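# Tighten the cylinder's loose nut using the impact wrench

## Task

Use the impact wrench to tighten the nut that is loose on the cylinder.

## Robot and tools

Robot: two six-joint arms, left_arm and right_arm, each ending in a parallel two-finger gripper. Joint order per arm, used everywhere: waist (joint1), shoulder (joint2), elbow (joint3), wrist pitch (joint4), wrist yaw (joint5), wrist roll (joint6), then the finger opening. Stated joint ranges in radians: waist -2.618 to 3.054, shoulder 0.000 to 3.142, elbow 0.000 to 3.142, wrist pitch -1.571 to 1.571, wrist yaw -1.571 to 1.571, wrist roll -2.094 to 2.094. The true end of each joint may sit up to 0.036 rad either way of these.

Frame: one scene frame shared by both arms. Origin on the tabletop midway between the arms, +z up, +x out over the table, left_arm on the +y side (the names are not image sides). Bases: left_arm at (+0.034, +0.351, 0) m, quat_wxyz (+0.998, 0, 0, -0.066); right_arm at (+0.031, -0.334, 0) m, quat_wxyz (+1.000, 0, 0, +0.020). Fingers point along the gripper's +z and close along its y. The reported hand point lies between the pads, roughly 1 cm behind the tips, and may be off, more so when reaching far.

execute_actions(actions): a list of actions, each a table of up to 15 rows; each row lasts one 1/30 s step, and if fewer than 15 rows are given the final one is repeated. Every row is one flat list of 14 numbers in [-1, 1] covering both arms: left waist, shoulder, elbow, wrist pitch, wrist yaw, wrist roll, opening, then the same seven for right_arm. The six joint numbers are scaled offsets from the arm's angles at the start of that action (not from the previous row); for a call's first action, from the angles last reported. A value of 1.0 equals 1.202 rad waist, 1.258 shoulder, 1.238 elbow, 2.073 wrist pitch, 2.022 wrist yaw and wrist roll. The opening is absolute: +1 fully open, -1 closed. An empty list just returns the state and images. Asking any joint to pass its range end by over 0.036 rad refuses that action for both arms; a malformed action, or a first action failing that test, refuses the whole call. A joint driven onto its real end is clamped there and the result may say "joint sent to its limit".

move(target, speed, blocking): target is one 14-number row laid out as above; the joint numbers are scaled offsets from the "Joint positions" in the latest result showing them, giving a goal angle per joint. All joints advance proportionally, so grippers follow curves. speed is the top rate in rad/s of the joint with the longest travel, 0.01 to 2, default 0.5; paths take 0.5 to 10 s and are cut off at 10 s. Moves ignore obstacles and the other arm. The "move:" line reports the ending (done, off_target, moving, held, fault), limits=held or limits=none, and the joint farthest from its goal per arm. With blocking=false the result arrives after 0.5 s while motion continues; check with wait(0) and send no new actions or moves until it ends, or call stop.

wait(seconds): 0 to 10 s; arms keep their last command; returns early if a running move ends. stop(): brakes a running move (needs room); fingers continue. zoom_image(camera, region): camera is cam_high, cam_left_wrist or cam_right_wrist; region [x0, y0, x1, y1] in pixels of that 504x504 image, top-left origin, at most 504 by 504. read_manual(section) gives only licence text. finished_scene(scene): ends the current scene, passing its number; irreversible, and the goal must hold at that moment.

Results: state line per arm with end_effector_position (m) and end_effector_quat_wxyz; Joint positions and Joint velocities per arm (rad, rad/s, then pad gap in m, 0.094 m fully open); Joint targets (angles currently being driven toward); grip_measured on the command scale, each gripper possibly off by about 1 mm. "joint command not followed" means a clearance check altered some joint targets. FAULT and MOTOR HOT lines flag stops and heating (warning at 75 °C, stop at 90 °C, arm drops at 100 °C). Camera calibration is given per camera; results list any camera whose numbers changed.

Motion limits: each joint's target is kept within a lead of its measured angle (0.202 waist, 0.258 shoulder, 0.238 elbow, 0.573 wrist pitch, 0.522 wrist yaw and roll), and targets moving the hand over 70 mm from its measured spot are pulled back, so large steps take several actions. Zero offsets can let an arm sag; correct by commanding back toward the wanted angles.

Gripping: to hold something, command an opening about 0.03 under grip_measured; less presses lighter. Pads push about 50 to 62 N. Parts may be tugged or nudged by outside forces.

Avoid: knocking or placing anything off the table (fails the task), dropping or slipping the wrench, slamming or pushing hard, and letting the two arms collide or press together. Faster moves hit harder, and aiming further past contact presses harder. Motor heat builds while holding loads, even while idle.

Each tool is called after "Call:" in YAML: its name, and indented under it one key for each argument.

## Session

Call:
execute_actions:
  actions: []

Scene clock: 0.00 s.
left_arm: end_effector_position=(+0.0535, +0.5272, +0.1161) grip_measured=+1.000 end_effector_quat_wxyz=(-0.076, -0.426, +0.891, +0.137) | right_arm: end_effector_position=(+0.6261, -0.2467, +0.3684) grip_measured=+1.000 end_effector_quat_wxyz=(+0.627, -0.376, +0.620, -0.286)
Joint names: [waist, shoulder, elbow, wrist pitch, wrist yaw, wrist roll]
Joint positions: left_arm=[ 1.276  1.105  0.87  -1.272 -0.309  0.262  0.094] | right_arm=[ 0.113  1.884  1.688  0.146  0.037 -0.971  0.094]
Joint velocities: left_arm=[ 0.002 -0.017  0.007  0.037  0.022 -0.066  0.   ] | right_arm=[-0.002 -0.022  0.002  0.066  0.022 -0.066  0.   ]
Motor temperatures (°C, as the motors report them): left_arm=[17 19 17 18 18 19] | right_arm=[17 16 17 17 17 17]
Joint targets: left_arm=[1.276 1.098 0.881 -1.267 -0.313 0.259] | right_arm=[0.113 1.884 1.689 0.128 0.036 -0.967]

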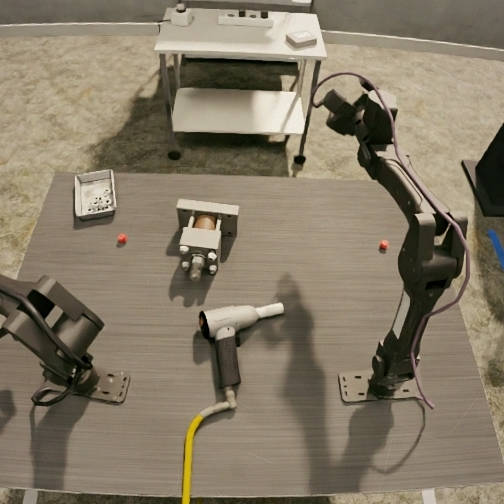

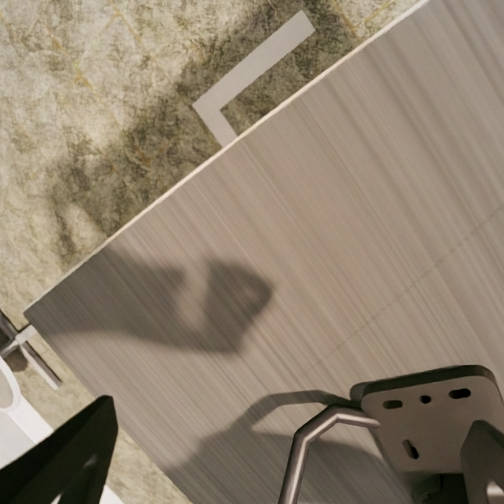

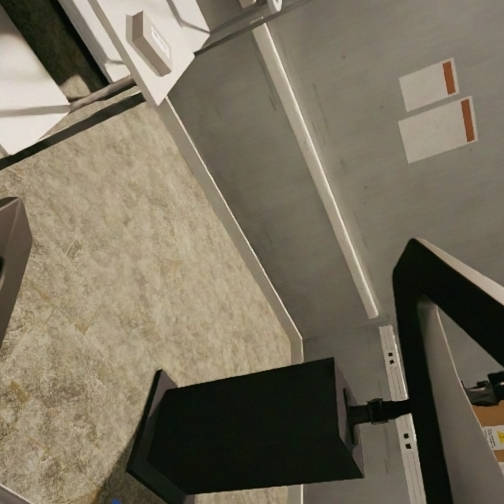

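Call:
zoom_image:
  camera: "cam_high"
  region: [160, 190, 260, 290]

Call:
zoom_image:
  camera: "cam_high"
  region: [180, 290, 300, 420]

Region (160, 190, 260, 290) of cam_high's 504x504 image, scaled by 5.040, with more detail than that image has.

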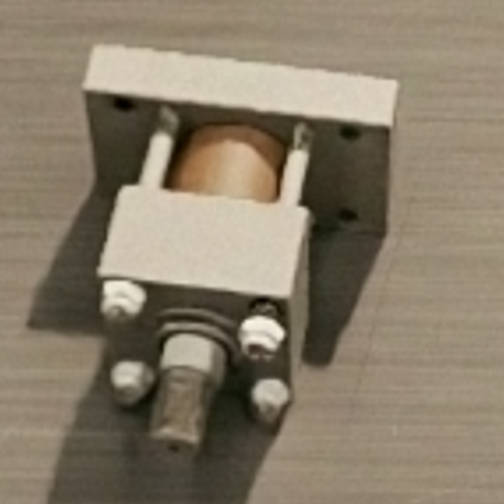

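Region (180, 290, 300, 420) of cam_high's 504x504 image, scaled by 3.877, with more detail than that image has; it fills the left 465 columns of this view, and the rest is white.

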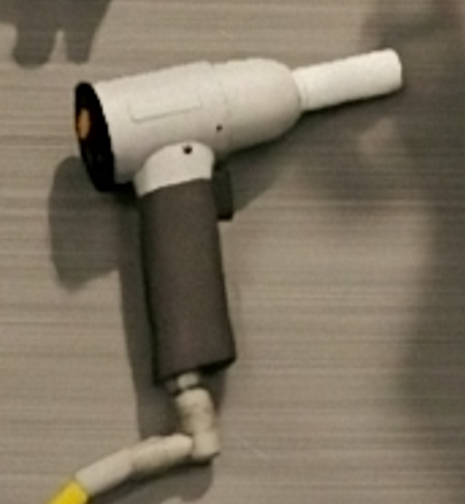

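Call:
move:
  target: [0,0,0,0,0,0,1, 0.9,0.05,0.126,-0.72,-0.018,1.0,1]
  speed: 1.2

Scene clock: 23.60 s.
left_arm: end_effector_position=(+0.0535, +0.5272, +0.1161) grip_measured=+1.000 end_effector_quat_wxyz=(-0.076, -0.426, +0.891, +0.137) | right_arm: end_effector_position=(+0.1596, +0.0419, +0.1535) grip_measured=+1.000 end_effector_quat_wxyz=(+0.028, -0.095, +0.993, +0.064)
Joint names: [waist, shoulder, elbow, wrist pitch, wrist yaw, wrist roll]
Joint positions: left_arm=[ 1.276  1.105  0.87  -1.272 -0.309  0.262  0.094] | right_arm=[ 1.196  1.928  1.822 -1.324 -0.002  1.046  0.094]
Joint velocities: left_arm=[-0.022  0.012 -0.002 -0.037 -0.022 -0.051  0.   ] | right_arm=[-0.017  0.007 -0.002 -0.022  0.007 -0.037  0.   ]
Motor temperatures (°C, as the motors report them): left_arm=[17 19 18 18 18 19] | right_arm=[17 20 19 20 17 17]
Joint targets: left_arm=[1.276 1.105 0.870 -1.272 -0.309 0.262] | right_arm=[1.195 1.947 1.844 -1.347 0.000 1.051]
move: off_target (right_arm); limits=none; left_arm: farthest joint: the waist, 0.000 radians from its target (0.000 radians at the start); right_arm: farthest joint: the wrist pitch, 0.023 radians from its target (1.492 radians at the start)
camera_calibration (this result's frames):
cam_right_wrist: T_world_to_cam=[[0.335351, -0.937227, -0.0956303, -0.00404198], [-0.716727, -0.319691, 0.619758, 0.0322099], [-0.611426, -0.139296, -0.778945, 0.326771], [0, 0, 0, 1]] pos_world=[0.224237, 0.0520267, 0.234188]

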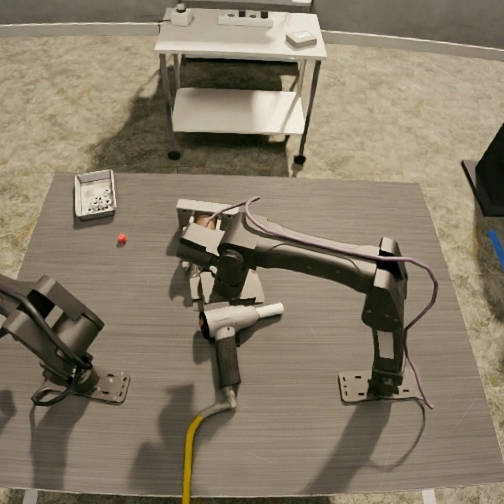

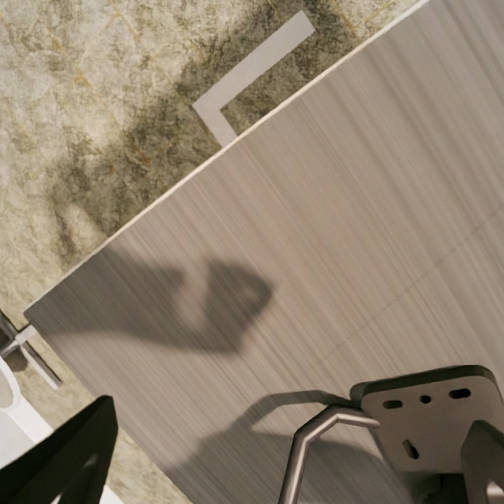

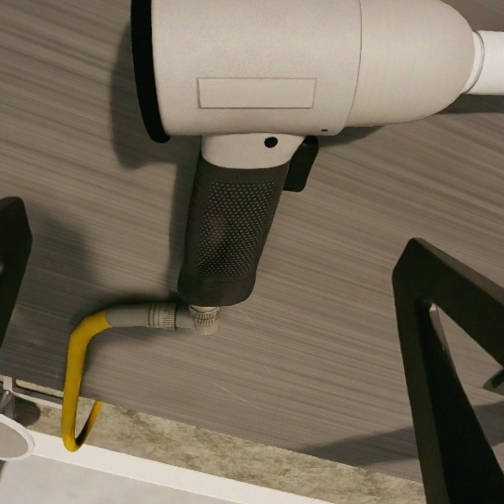

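Call:
move:
  target: [0,0,0,0,0,0,1, 0.081,0.05,-0.10,0.015,0,0.07,1]
  speed: 0.5

Scene clock: 36.20 s.
left_arm: end_effector_position=(+0.0535, +0.5272, +0.1161) grip_measured=+1.000 end_effector_quat_wxyz=(-0.076, -0.426, +0.891, +0.137) | right_arm: end_effector_position=(+0.1183, +0.0318, +0.1021) grip_measured=+1.000 end_effector_quat_wxyz=(-0.003, -0.075, +0.997, -0.005)
Joint names: [waist, shoulder, elbow, wrist pitch, wrist yaw, wrist roll]
Joint positions: left_arm=[ 1.276  1.105  0.87  -1.272 -0.309  0.262  0.094] | right_arm=[ 1.291  1.987  1.709 -1.304 -0.004  1.181  0.094]
Joint velocities: left_arm=[-0.007 -0.002 -0.002  0.007  0.066 -0.007  0.   ] | right_arm=[-0.002 -0.027 -0.012  0.007  0.037  0.022  0.   ]
Motor temperatures (°C, as the motors report them): left_arm=[17 19 19 18 18 19] | right_arm=[17 20 19 19 17 17]
Joint targets: left_arm=[1.276 1.105 0.870 -1.272 -0.309 0.262] | right_arm=[1.294 1.991 1.698 -1.293 -0.002 1.187]
move: done; limits=none; left_arm: farthest joint: the waist, 0.000 radians from its target (0.000 radians at the start); right_arm: farthest joint: the elbow, 0.011 radians from its target (0.124 radians at the start)
camera_calibration (this result's frames):
cam_right_wrist: T_world_to_cam=[[0.29516, -0.955168, 0.0231144, -0.0113263], [-0.692494, -0.197197, 0.693949, 0.0169205], [-0.65828, -0.220833, -0.719653, 0.262098], [0, 0, 0, 1]] pos_world=[0.187594, 0.050398, 0.177139]

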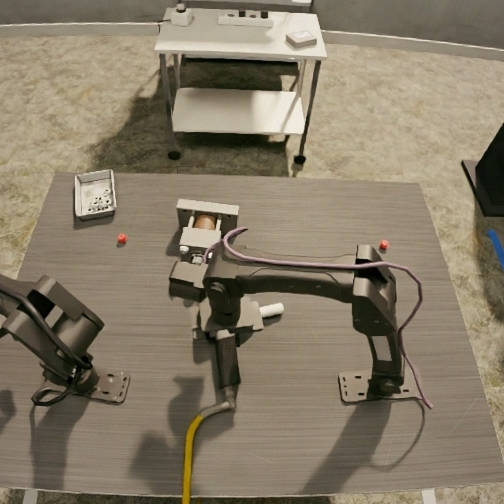

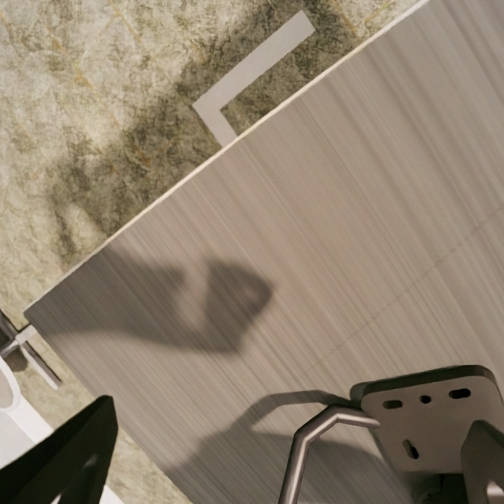

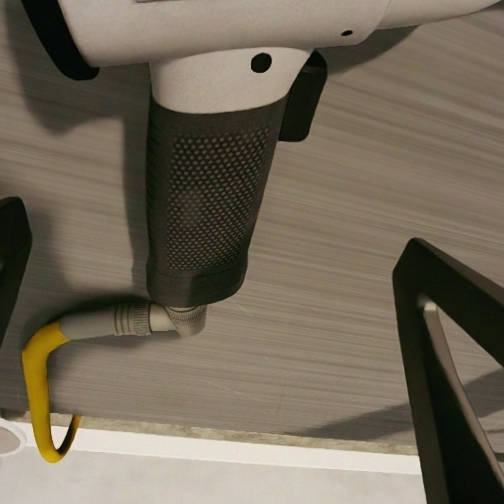

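Call:
move:
  target: [0,0,0,0,0,0,1, 0.017,0.02,-0.2,0.14,0,0.01,1]
  speed: 0.25

Scene clock: 45.10 s.
left_arm: end_effector_position=(+0.0535, +0.5272, +0.1161) grip_measured=+1.000 end_effector_quat_wxyz=(-0.076, -0.426, +0.891, +0.137) | right_arm: end_effector_position=(+0.1151, +0.0353, +0.0419) grip_measured=+1.000 end_effector_quat_wxyz=(+0.003, -0.073, +0.997, +0.014)
Joint names: [waist, shoulder, elbow, wrist pitch, wrist yaw, wrist roll]
Joint positions: left_arm=[ 1.276  1.105  0.87  -1.272 -0.309  0.262  0.094] | right_arm=[ 1.301  1.996  1.479 -1.025 -0.004  1.196  0.094]
Joint velocities: left_arm=[-0.007  0.002 -0.012  0.051  0.022  0.007  0.   ] | right_arm=[-0.012 -0.012 -0.002 -0.007 -0.066  0.007  0.   ]
Motor temperatures (°C, as the motors report them): left_arm=[17 19 19 18 18 19] | right_arm=[17 21 18 18 17 17]
Joint targets: left_arm=[1.276 1.105 0.870 -1.272 -0.309 0.262] | right_arm=[1.311 2.012 1.461 -1.014 -0.004 1.201]
move: done; limits=none; left_arm: farthest joint: the waist, 0.000 radians from its target (0.000 radians at the start); right_arm: farthest joint: the shoulder, 0.017 radians from its target (0.025 radians at the start)
camera_calibration (this result's frames):
cam_right_wrist: T_world_to_cam=[[0.29073, -0.956733, -0.0117711, -0.00365896], [-0.699787, -0.221007, 0.679304, 0.0594621], [-0.652514, -0.189257, -0.733762, 0.21629], [0, 0, 0, 1]] pos_world=[0.183807, 0.0505752, 0.118269]

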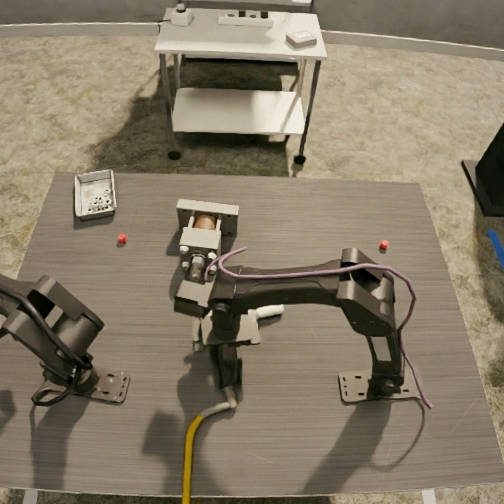

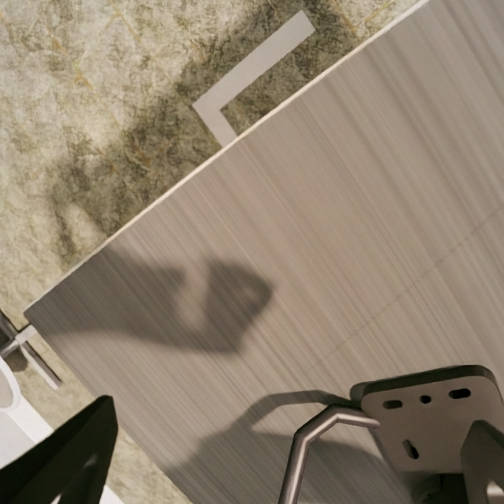

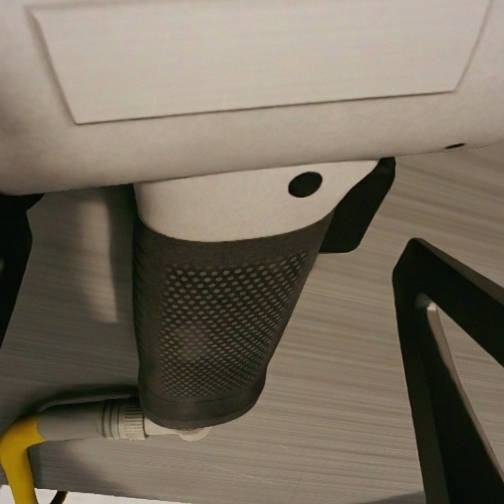

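Call:
move:
  target: [0,0,0,0,0,0,1, 0.0,0.04,-0.012,0.01,0,-0.03,1]
  speed: 0.1

Call:
move:
  target: [0,0,0,0,0,0,1, 0.0,0.0,0,0,0,0,0.1]

Scene clock: 50.00 s.
left_arm: end_effector_position=(+0.0535, +0.5272, +0.1161) grip_measured=+1.000 end_effector_quat_wxyz=(-0.076, -0.426, +0.891, +0.137) | right_arm: end_effector_position=(+0.1150, +0.0349, +0.0295) grip_measured=+1.000 end_effector_quat_wxyz=(-0.001, -0.100, +0.995, +0.003)
Joint names: [waist, shoulder, elbow, wrist pitch, wrist yaw, wrist roll]
Joint positions: left_arm=[ 1.276  1.105  0.87  -1.272 -0.309  0.262  0.094] | right_arm=[ 1.301  2.03   1.479 -1.015 -0.004  1.141  0.094]
Joint velocities: left_arm=[ 0.007 -0.002  0.002  0.007 -0.007 -0.007  0.   ] | right_arm=[-0.017 -0.002 -0.012  0.051 -0.125  0.007  0.   ]
Motor temperatures (°C, as the motors report them): left_arm=[17 19 19 18 18 19] | right_arm=[17 21 18 18 17 17]
Joint targets: left_arm=[1.276 1.105 0.870 -1.272 -0.309 0.262] | right_arm=[1.301 2.046 1.464 -1.004 -0.004 1.135]
move: done; limits=none; left_arm: farthest joint: the waist, 0.000 radians from its target (0.000 radians at the start); right_arm: farthest joint: the shoulder, 0.016 radians from its target (0.051 radians at the start)
camera_calibration (this result's frames):
cam_right_wrist: T_world_to_cam=[[0.342454, -0.939485, 0.0096617, -0.0113502], [-0.683945, -0.24223, 0.688145, 0.0663849], [-0.644162, -0.242266, -0.725508, 0.207697], [0, 0, 0, 1]] pos_world=[0.183081, 0.055735, 0.105113]

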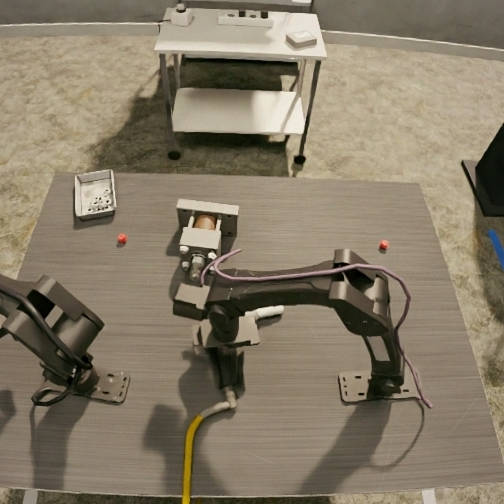

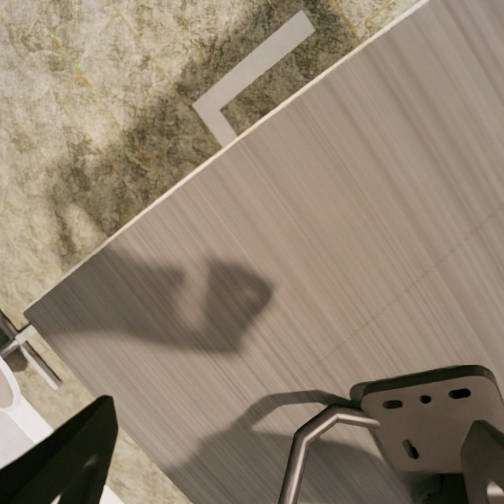

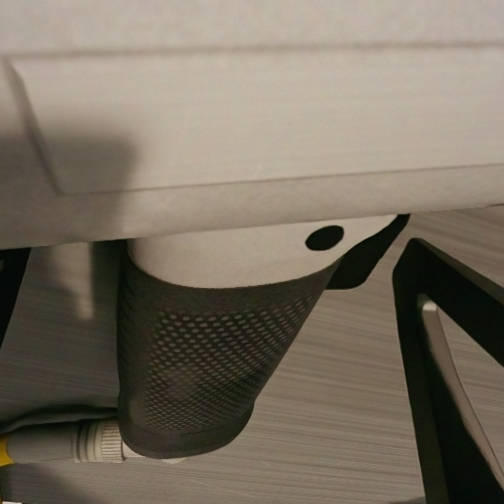

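Scene clock: 50.60 s.
left_arm: end_effector_position=(+0.0535, +0.5272, +0.1161) grip_measured=+1.000 end_effector_quat_wxyz=(-0.076, -0.426, +0.891, +0.137) | right_arm: end_effector_position=(+0.1161, +0.0392, +0.0279) grip_measured=+0.105 end_effector_quat_wxyz=(+0.000, -0.099, +0.995, +0.009)
Joint names: [waist, shoulder, elbow, wrist pitch, wrist yaw, wrist roll]
Joint positions: left_arm=[ 1.276  1.105  0.87  -1.272 -0.309  0.262  0.094] | right_arm=[ 1.3    2.037  1.481 -0.998 -0.006  1.144  0.052]
Joint velocities: left_arm=[-0.017 -0.017 -0.012 -0.022 -0.051  0.022  0.   ] | right_arm=[-0.017 -0.002  0.002  0.066 -0.007 -0.051  0.   ]
Motor temperatures (°C, as the motors report them): left_arm=[17 19 19 18 18 19] | right_arm=[17 21 18 18 17 17]
Joint targets: left_arm=[1.276 1.105 0.870 -1.272 -0.309 0.262] | right_arm=[1.301 2.030 1.479 -1.015 -0.004 1.141]
move: done; limits=none; left_arm: farthest joint: the waist, 0.000 radians from its target (0.000 radians at the start); right_arm: farthest joint: the wrist pitch, 0.017 radians from its target (0.000 radians at the start)
camera_calibration (this result's frames):
cam_right_wrist: T_world_to_cam=[[0.338889, -0.940823, -0.00246319, -0.00680992], [-0.685346, -0.248657, 0.684449, 0.0697972], [-0.644558, -0.230264, -0.729057, 0.207899], [0, 0, 0, 1]] pos_world=[0.184146, 0.0588202, 0.103781]

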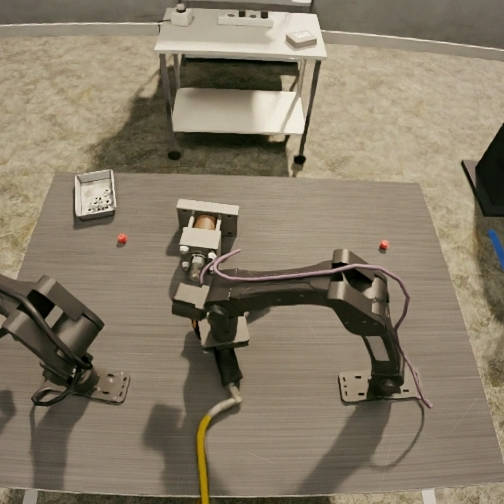

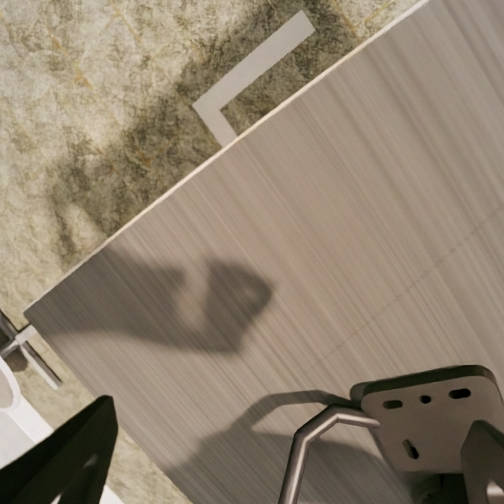

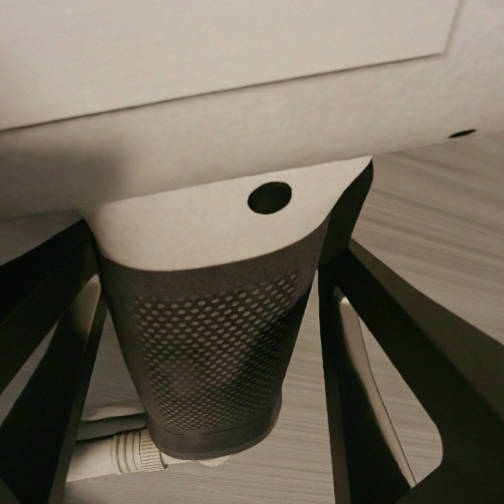

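Call:
move:
  target: [0,0,0,0,0,0,1, 0.0,0.0,0,0,0,0,0.6]

Call:
move:
  target: [0,0,0,0,0,0,1, -0.025,0.0,0,0,0,-0.16,0.6]
  speed: 0.3

Scene clock: 55.07 s.
left_arm: end_effector_position=(+0.0535, +0.5272, +0.1161) grip_measured=+1.000 end_effector_quat_wxyz=(-0.076, -0.426, +0.891, +0.137) | right_arm: end_effector_position=(+0.1161, +0.0374, +0.0278) grip_measured=+0.598 end_effector_quat_wxyz=(-0.000, -0.098, +0.995, +0.006)
Joint names: [waist, shoulder, elbow, wrist pitch, wrist yaw, wrist roll]
Joint positions: left_arm=[ 1.276  1.105  0.87  -1.272 -0.309  0.262  0.094] | right_arm=[ 1.3    2.037  1.481 -1.005 -0.004  1.144  0.075]
Joint velocities: left_arm=[-0.012  0.012  0.002 -0.095 -0.007  0.022  0.   ] | right_arm=[-0.012  0.012  0.007  0.037  0.007 -0.051  0.   ]
Motor temperatures (°C, as the motors report them): left_arm=[17 19 19 18 18 19] | right_arm=[17 21 18 18 17 17]
Joint targets: left_arm=[1.276 1.105 0.870 -1.272 -0.309 0.262] | right_arm=[1.300 2.037 1.481 -0.998 -0.006 1.144]
move: done; limits=none; left_arm: farthest joint: the waist, 0.000 radians from its target (0.000 radians at the start); right_arm: farthest joint: the wrist pitch, 0.007 radians from its target (0.000 radians at the start)
camera_calibration (this result's frames):
cam_right_wrist: T_world_to_cam=[[0.338505, -0.940955, 0.00433532, -0.00864532], [-0.685647, -0.243498, 0.686001, 0.069229], [-0.64444, -0.235187, -0.727588, 0.207657], [0, 0, 0, 1]] pos_world=[0.184216, 0.0575605, 0.103635]

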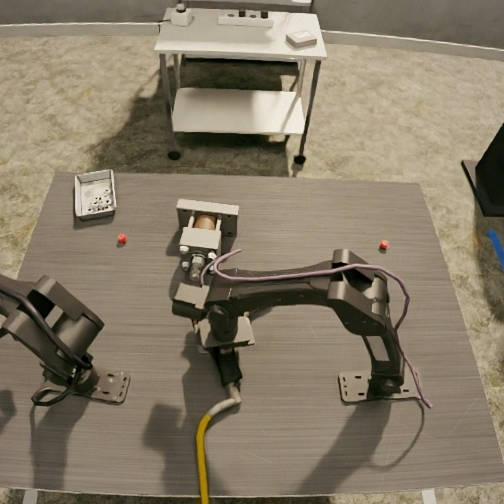

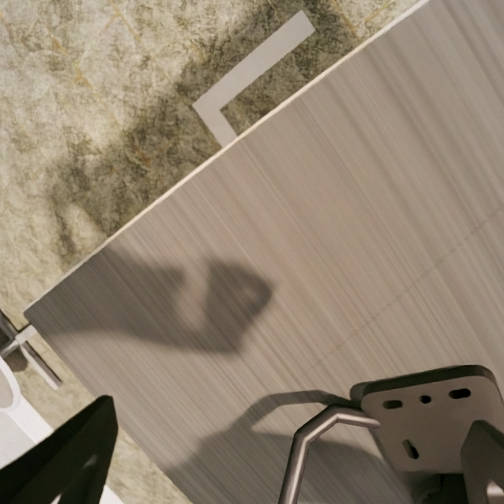

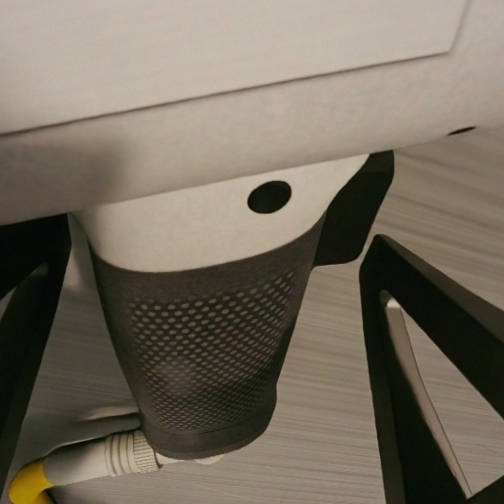

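Scene clock: 56.83 s.
left_arm: end_effector_position=(+0.0535, +0.5272, +0.1161) grip_measured=+1.000 end_effector_quat_wxyz=(-0.076, -0.426, +0.891, +0.137) | right_arm: end_effector_position=(+0.1238, +0.0356, +0.0278) grip_measured=+0.598 end_effector_quat_wxyz=(+0.001, -0.244, +0.970, +0.006)
Joint names: [waist, shoulder, elbow, wrist pitch, wrist yaw, wrist roll]
Joint positions: left_arm=[ 1.276  1.105  0.87  -1.272 -0.309  0.262  0.094] | right_arm=[ 1.279  2.037  1.481 -1.005 -0.004  0.826  0.075]
Joint velocities: left_arm=[-0.007  0.017  0.002  0.007  0.022 -0.066  0.   ] | right_arm=[ 0.002  0.007 -0.002 -0.022  0.037 -0.051 -0.   ]
Motor temperatures (°C, as the motors report them): left_arm=[17 19 19 18 18 19] | right_arm=[17 21 18 18 17 17]
Joint targets: left_arm=[1.276 1.105 0.870 -1.272 -0.309 0.262] | right_arm=[1.270 2.037 1.481 -1.005 -0.004 0.820]
move: done; limits=none; left_arm: farthest joint: the waist, 0.000 radians from its target (0.000 radians at the start); right_arm: farthest joint: the waist, 0.009 radians from its target (0.030 radians at the start)
camera_calibration (this result's frames):
cam_right_wrist: T_world_to_cam=[[0.598855, -0.800837, 0.00562562, -0.0501977], [-0.586795, -0.433995, 0.683608, 0.0686248], [-0.545018, -0.412684, -0.729827, 0.206216], [0, 0, 0, 1]] pos_world=[0.182721, 0.0746847, 0.103872]

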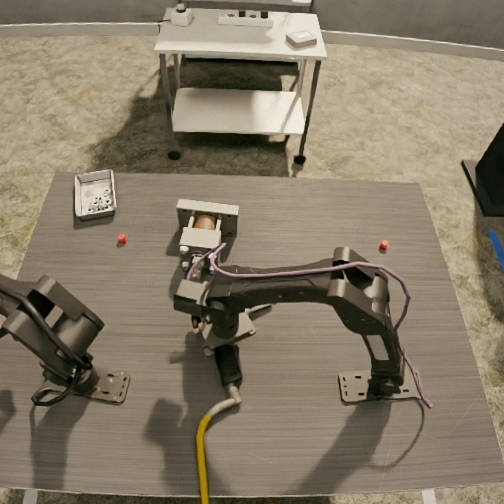

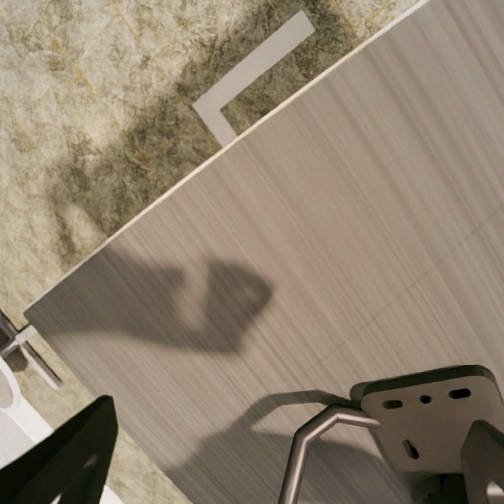

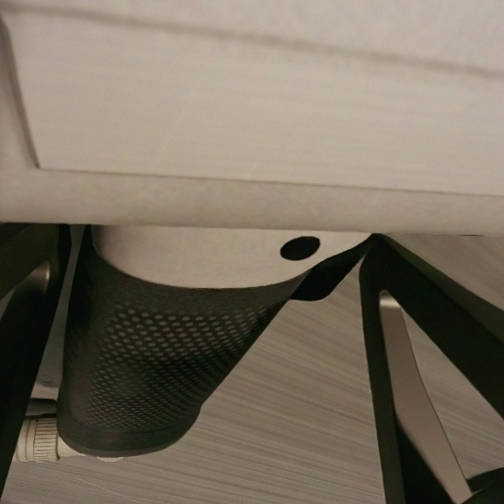

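Call:
move:
  target: [0,0,0,0,0,0,1, 0.012,0.0,0,0.012,0,0.07,0.5]
  speed: 0.3

Call:
move:
  target: [0,0,0,0,0,0,1, 0,0.0,0,0,0,0,-0.1]

Scene clock: 60.97 s.
left_arm: end_effector_position=(+0.0535, +0.5272, +0.1161) grip_measured=+1.000 end_effector_quat_wxyz=(-0.076, -0.426, +0.891, +0.137) | right_arm: end_effector_position=(+0.1226, +0.0393, +0.0279) grip_measured=+0.502 end_effector_quat_wxyz=(+0.003, -0.181, +0.983, +0.012)
Joint names: [waist, shoulder, elbow, wrist pitch, wrist yaw, wrist roll]
Joint positions: left_arm=[ 1.276  1.105  0.87  -1.272 -0.309  0.262  0.094] | right_arm=[ 1.284  2.037  1.481 -0.992 -0.004  0.962  0.071]
Joint velocities: left_arm=[-0.007 -0.017  0.002 -0.022  0.007 -0.022  0.   ] | right_arm=[-0.012  0.012 -0.032  0.037  0.022 -0.037  0.   ]
Motor temperatures (°C, as the motors report them): left_arm=[17 19 19 18 18 19] | right_arm=[17 22 18 18 17 17]
Joint targets: left_arm=[1.276 1.105 0.870 -1.272 -0.309 0.262] | right_arm=[1.294 2.037 1.481 -0.980 -0.004 0.968]
move: done; limits=none; left_arm: farthest joint: the waist, 0.000 radians from its target (0.000 radians at the start); right_arm: farthest joint: the wrist pitch, 0.011 radians from its target (0.025 radians at the start)
camera_calibration (this result's frames):
cam_right_wrist: T_world_to_cam=[[0.489929, -0.871749, -0.00475352, -0.0300971], [-0.63931, -0.362992, 0.677879, 0.0733202], [-0.592666, -0.329073, -0.735158, 0.209855], [0, 0, 0, 1]] pos_world=[0.185993, 0.0694351, 0.104431]

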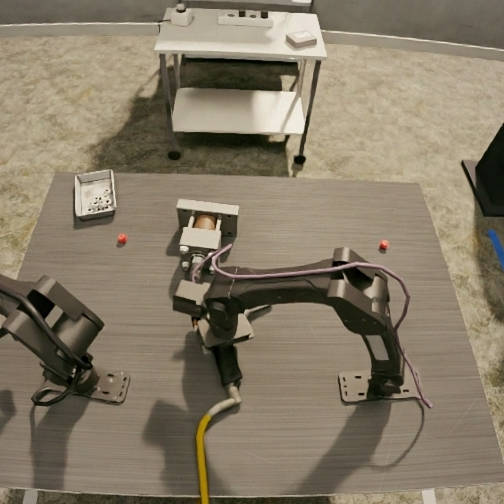

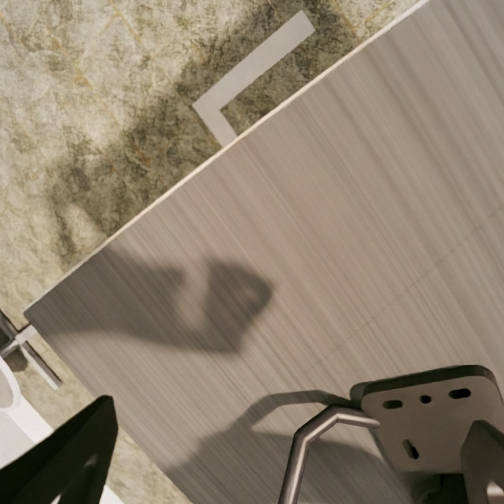

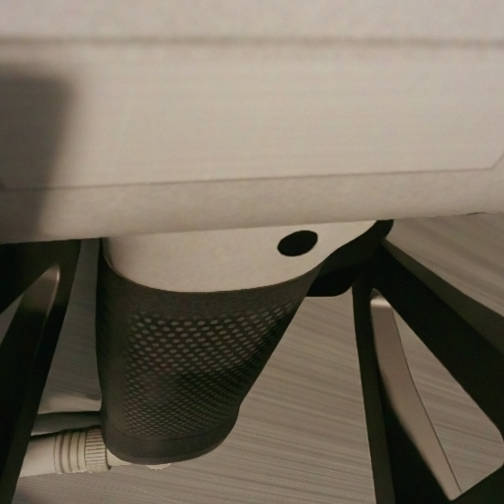

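Scene clock: 61.57 s.
left_arm: end_effector_position=(+0.0535, +0.5272, +0.1161) grip_measured=+1.000 end_effector_quat_wxyz=(-0.076, -0.426, +0.891, +0.137) | right_arm: end_effector_position=(+0.1185, +0.0482, +0.0324) grip_measured=-0.021 end_effector_quat_wxyz=(-0.003, -0.177, +0.984, +0.033)
Joint names: [waist, shoulder, elbow, wrist pitch, wrist yaw, wrist roll]
Joint positions: left_arm=[ 1.276  1.105  0.87  -1.272 -0.309  0.262  0.094] | right_arm=[ 1.287  2.03   1.488 -0.972 -0.033  0.972  0.046]
Joint velocities: left_arm=[ 0.002  0.007 -0.007  0.007  0.051  0.007  0.   ] | right_arm=[-0.022 -0.002 -0.007  0.022 -0.051  0.022  0.   ]
Motor temperatures (°C, as the motors report them): left_arm=[17 19 19 18 18 19] | right_arm=[17 22 18 18 17 17]
Joint targets: left_arm=[1.276 1.105 0.870 -1.272 -0.309 0.262] | right_arm=[1.285 2.037 1.482 -0.991 -0.004 0.962]
move: off_target (right_arm); limits=none; left_arm: farthest joint: the waist, 0.000 radians from its target (0.000 radians at the start); right_arm: farthest joint: the wrist yaw, 0.029 radians from its target (0.000 radians at the start)
camera_calibration (this result's frames):
cam_right_wrist: T_world_to_cam=[[0.483746, -0.873856, -0.0486451, -0.0180391], [-0.628072, -0.38532, 0.676058, 0.0706669], [-0.609521, -0.296488, -0.735241, 0.214114], [0, 0, 0, 1]] pos_world=[0.183617, 0.0749479, 0.108773]

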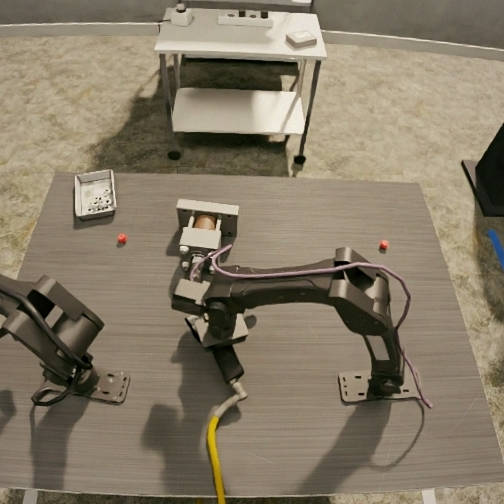

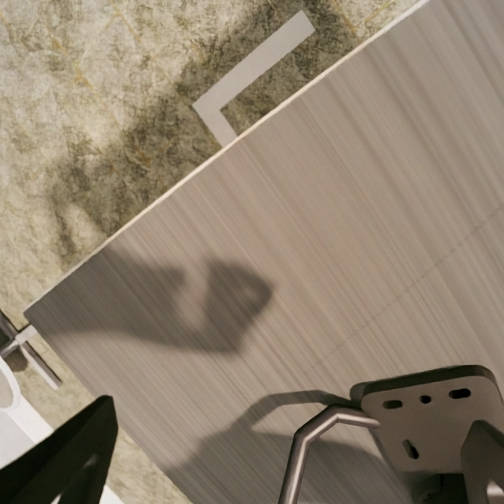

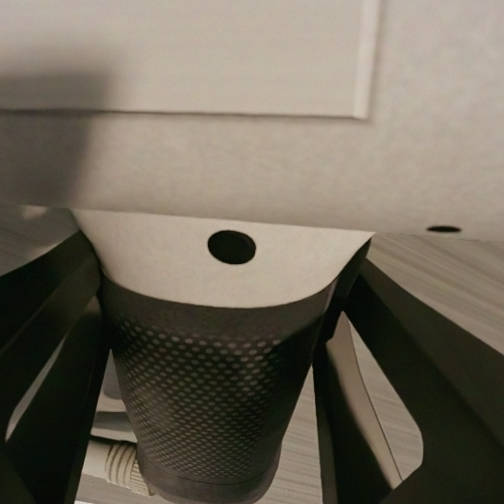

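Call:
move:
  target: [-0.8,0.3,0.5,-0.1,0.153,-0.6,1, 0.05,-0.02,0.18,-0.135,0.016,0,-0.07]
  speed: 0.6

Call:
move:
  target: [-0.65,0.24,0.18,-0.01,0,-0.52,1, 0.075,0,0.012,0,0,-0.37,-0.07]
  speed: 0.6

Scene clock: 71.73 s.
left_arm: end_effector_position=(+0.2902, +0.4004, +0.1877) grip_measured=+1.000 end_effector_quat_wxyz=(+0.035, -0.536, +0.843, -0.015) | right_arm: end_effector_position=(+0.0958, +0.0416, +0.0602) grip_measured=-0.021 end_effector_quat_wxyz=(-0.026, -0.197, +0.980, -0.015)
Joint names: [waist, shoulder, elbow, wrist pitch, wrist yaw, wrist roll]
Joint positions: left_arm=[ 0.321  1.48   1.455 -1.47   0.002 -0.944  0.094] | right_arm=[ 1.338  2.061  1.648 -1.205 -0.038  0.981  0.046]
Joint velocities: left_arm=[-0.007 -0.002 -0.012 -0.037  0.037 -0.037  0.   ] | right_arm=[-0.012 -0.002 -0.002 -0.022  0.051 -0.051 -0.   ]
Motor temperatures (°C, as the motors report them): left_arm=[17 19 19 18 18 19] | right_arm=[17 22 19 18 17 17]
Joint targets: left_arm=[0.315 1.483 1.489 -1.479 0.001 -0.951] | right_arm=[1.347 2.005 1.711 -1.252 -0.000 0.972]
move: off_target (left_arm, right_arm); limits=none; left_arm: farthest joint: the elbow, 0.034 radians from its target (0.619 radians at the start); right_arm: farthest joint: the elbow, 0.063 radians from its target (0.223 radians at the start)
camera_calibration (this result's frames):
cam_left_wrist: T_world_to_cam=[[0.927921, -0.372776, 0.000363045, -0.116539], [-0.339677, -0.845128, 0.412769, 0.411959], [-0.153564, -0.383141, -0.910836, 0.466208], [0, 0, 0, 1]] pos_world=[0.319664, 0.483338, 0.254637]
cam_right_wrist: T_world_to_cam=[[0.520012, -0.853804, 0.0246088, -0.0202359], [-0.593164, -0.340238, 0.729654, 0.0266493], [-0.614609, -0.394026, -0.683374, 0.220198], [0, 0, 0, 1]] pos_world=[0.161666, 0.0785532, 0.131531]

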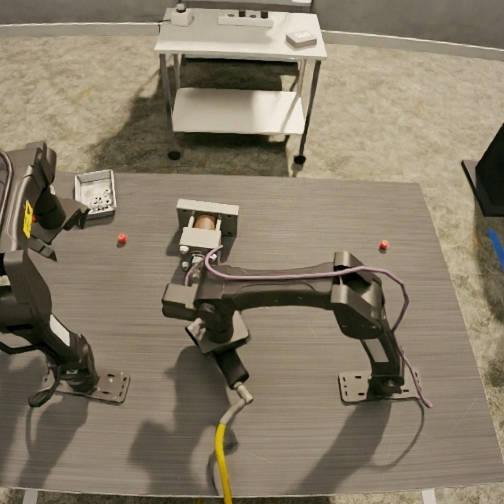

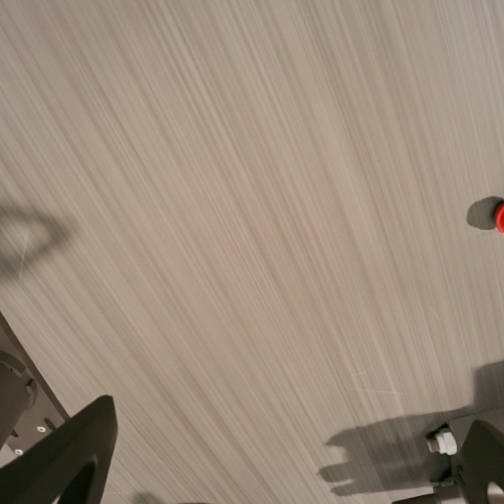

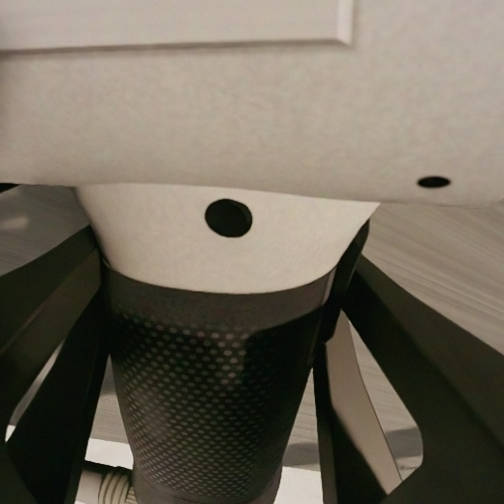

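Scene clock: 74.33 s.
left_arm: end_effector_position=(+0.2961, +0.1740, +0.1541) grip_measured=+1.000 end_effector_quat_wxyz=(+0.010, +0.642, -0.766, -0.017) | right_arm: end_effector_position=(+0.0759, +0.0573, +0.0562) grip_measured=-0.063 end_effector_quat_wxyz=(-0.012, -0.545, +0.838, +0.003)
Joint names: [waist, shoulder, elbow, wrist pitch, wrist yaw, wrist roll]
Joint positions: left_arm=[-0.458  1.782  1.643 -1.471  0.01  -1.986  0.094] | right_arm=[ 1.403  2.078  1.659 -1.162 -0.021  0.29   0.044]
Joint velocities: left_arm=[-0.012 -0.007  0.007 -0.022 -0.007 -0.022  0.   ] | right_arm=[ 0.007 -0.007 -0.002  0.007  0.022 -0.037 -0.   ]
Motor temperatures (°C, as the motors report them): left_arm=[17 20 19 18 18 19] | right_arm=[17 23 19 18 17 17]
Joint targets: left_arm=[-0.460 1.782 1.678 -1.490 0.002 -1.995] | right_arm=[1.428 2.060 1.663 -1.205 -0.038 0.233]
move: off_target (left_arm, right_arm); limits=none; left_arm: farthest joint: the elbow, 0.035 radians from its target (0.223 radians at the start); right_arm: farthest joint: the wrist roll, 0.057 radians from its target (0.748 radians at the start)
camera_calibration (this result's frames):
cam_left_wrist: T_world_to_cam=[[0.987607, -0.117769, -0.103747, -0.252411], [-0.0608593, -0.896664, 0.43851, 0.158915], [-0.144669, -0.426761, -0.892718, 0.351967], [0, 0, 0, 1]] pos_world=[0.309873, 0.262973, 0.218334]
cam_right_wrist: T_world_to_cam=[[0.964191, -0.265169, -0.00454122, -0.0621485], [-0.186973, -0.691806, 0.697456, 0.0142687], [-0.188085, -0.671632, -0.716613, 0.196803], [0, 0, 0, 1]] pos_world=[0.0996066, 0.125571, 0.130798]

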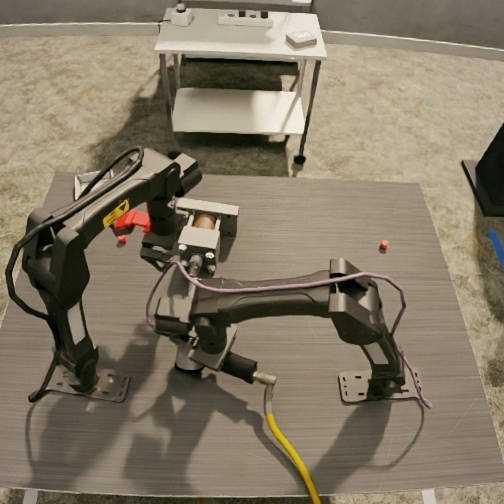

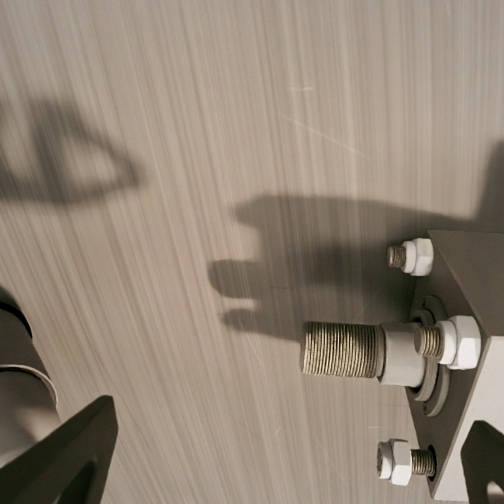

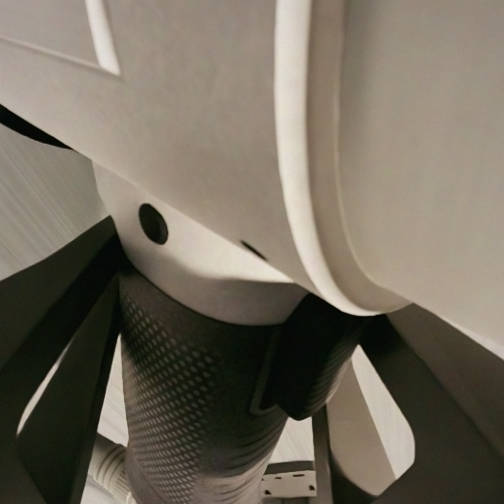

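Call:
move:
  target: [0.3,-0.1,0,0,0,0,1, 0,0,0,0,0,0,0.15]

Call:
move:
  target: [0,0,0,0,0,0,1, -0.0,-0.25,-0.05,-0.1,0,0,1]
  speed: 0.3

Scene clock: 85.10 s.
left_arm: end_effector_position=(+0.3364, +0.2772, +0.1858) grip_measured=+1.000 end_effector_quat_wxyz=(-0.008, +0.768, -0.639, +0.035) | right_arm: end_effector_position=(+0.0799, +0.0650, +0.0610) grip_measured=+0.152 end_effector_quat_wxyz=(+0.002, -0.541, +0.841, +0.014)
Joint names: [waist, shoulder, elbow, wrist pitch, wrist yaw, wrist roll]
Joint positions: left_arm=[-0.1    1.674  1.643 -1.469  0.017 -1.987  0.094] | right_arm=[ 1.399  2.073  1.67  -1.144 -0.015  0.296  0.054]
Joint velocities: left_arm=[ 0.002 -0.002 -0.007 -0.066 -0.007 -0.007  0.   ] | right_arm=[-0.017  0.012 -0.002  0.022  0.066 -0.022 -0.001]
Motor temperatures (°C, as the motors report them): left_arm=[17 21 20 18 18 19] | right_arm=[17 24 19 18 17 18]
Joint targets: left_arm=[-0.097 1.656 1.643 -1.471 0.010 -1.986] | right_arm=[1.403 2.078 1.659 -1.162 -0.021 0.290]
move: done; limits=none; left_arm: farthest joint: the shoulder, 0.018 radians from its target (0.126 radians at the start); right_arm: farthest joint: the wrist pitch, 0.018 radians from its target (0.000 radians at the start)
camera_calibration (this result's frames):
cam_left_wrist: T_world_to_cam=[[0.972089, 0.234441, -0.00893535, -0.386762], [0.208614, -0.846321, 0.490124, 0.125825], [0.107343, -0.478309, -0.871607, 0.355697], [0, 0, 0, 1]] pos_world=[0.311537, 0.367294, 0.244902]
cam_right_wrist: T_world_to_cam=[[0.961439, -0.274999, -0.00314344, -0.0631729], [-0.201665, -0.712729, 0.671825, 0.0210751], [-0.186992, -0.645285, -0.740704, 0.205804], [0, 0, 0, 1]] pos_world=[0.103471, 0.130451, 0.138082]

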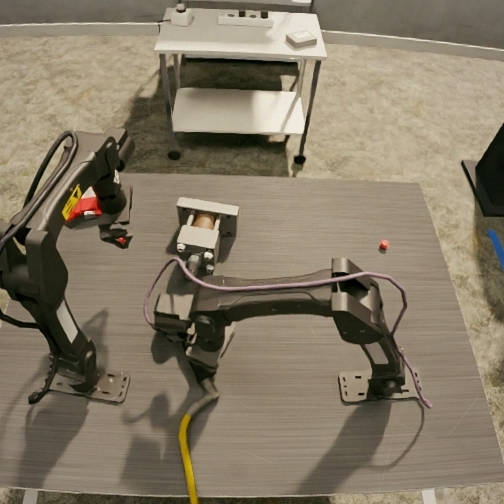

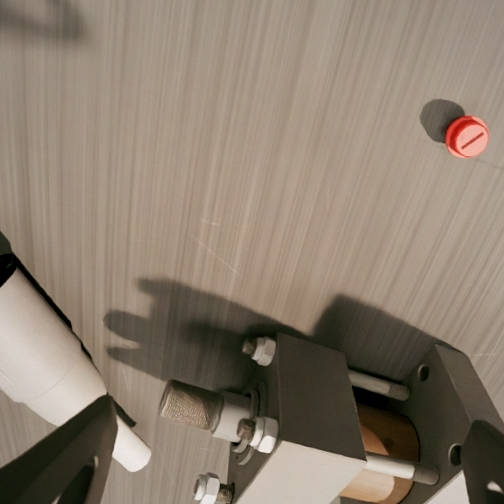

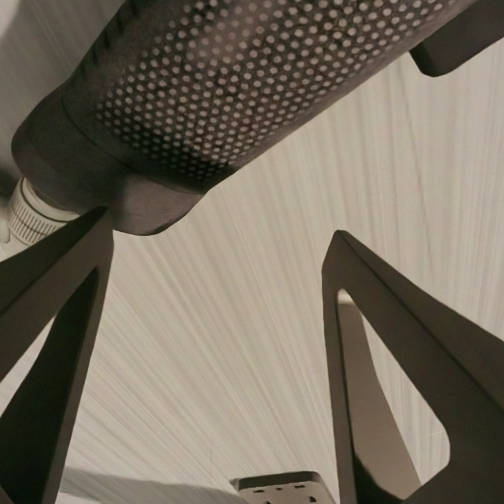

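Scene clock: 86.70 s.
left_arm: end_effector_position=(+0.3363, +0.2770, +0.1858) grip_measured=+1.000 end_effector_quat_wxyz=(-0.008, +0.768, -0.639, +0.036) | right_arm: end_effector_position=(+0.0728, +0.0113, +0.1562) grip_measured=+1.000 end_effector_quat_wxyz=(+0.027, -0.541, +0.840, +0.044)
Joint names: [waist, shoulder, elbow, wrist pitch, wrist yaw, wrist roll]
Joint positions: left_arm=[-0.1    1.674  1.643 -1.469  0.018 -1.987  0.094] | right_arm=[ 1.399  1.767  1.629 -1.331 -0.015  0.296  0.094]
Joint velocities: left_arm=[ 0.007 -0.002 -0.012 -0.051 -0.007 -0.022  0.   ] | right_arm=[ 0.002  0.012 -0.007  0.007 -0.022  0.022 -0.001]
Motor temperatures (°C, as the motors report them): left_arm=[17 21 20 18 18 19] | right_arm=[17 24 19 18 17 18]
Joint targets: left_arm=[-0.100 1.674 1.643 -1.469 0.016 -1.987] | right_arm=[1.399 1.758 1.608 -1.352 -0.015 0.296]
move: off_target (right_arm); limits=none; left_arm: farthest joint: the wrist yaw, 0.001 radians from its target (0.000 radians at the start); right_arm: farthest joint: the elbow, 0.021 radians from its target (0.062 radians at the start)
camera_calibration (this result's frames):
cam_left_wrist: T_world_to_cam=[[0.972106, 0.234352, -0.0094514, -0.386554], [0.208674, -0.845793, 0.491009, 0.125334], [0.107075, -0.479285, -0.871103, 0.355877], [0, 0, 0, 1]] pos_world=[0.311512, 0.367163, 0.244812]
cam_right_wrist: T_world_to_cam=[[0.961529, -0.274317, -0.0145402, -0.069062], [-0.208214, -0.762309, 0.612806, -0.0723916], [-0.179187, -0.586204, -0.7901, 0.246817], [0, 0, 0, 1]] pos_world=[0.0955585, 0.0705551, 0.238368]

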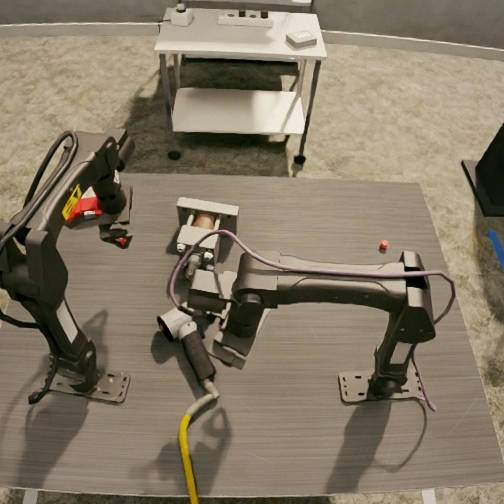

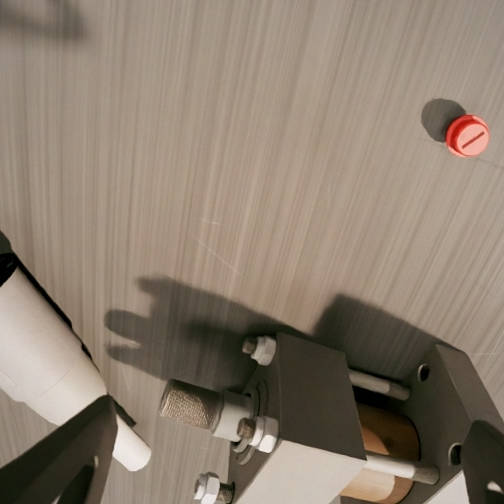

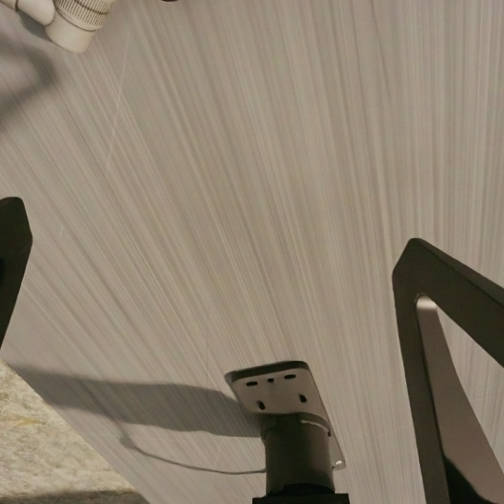

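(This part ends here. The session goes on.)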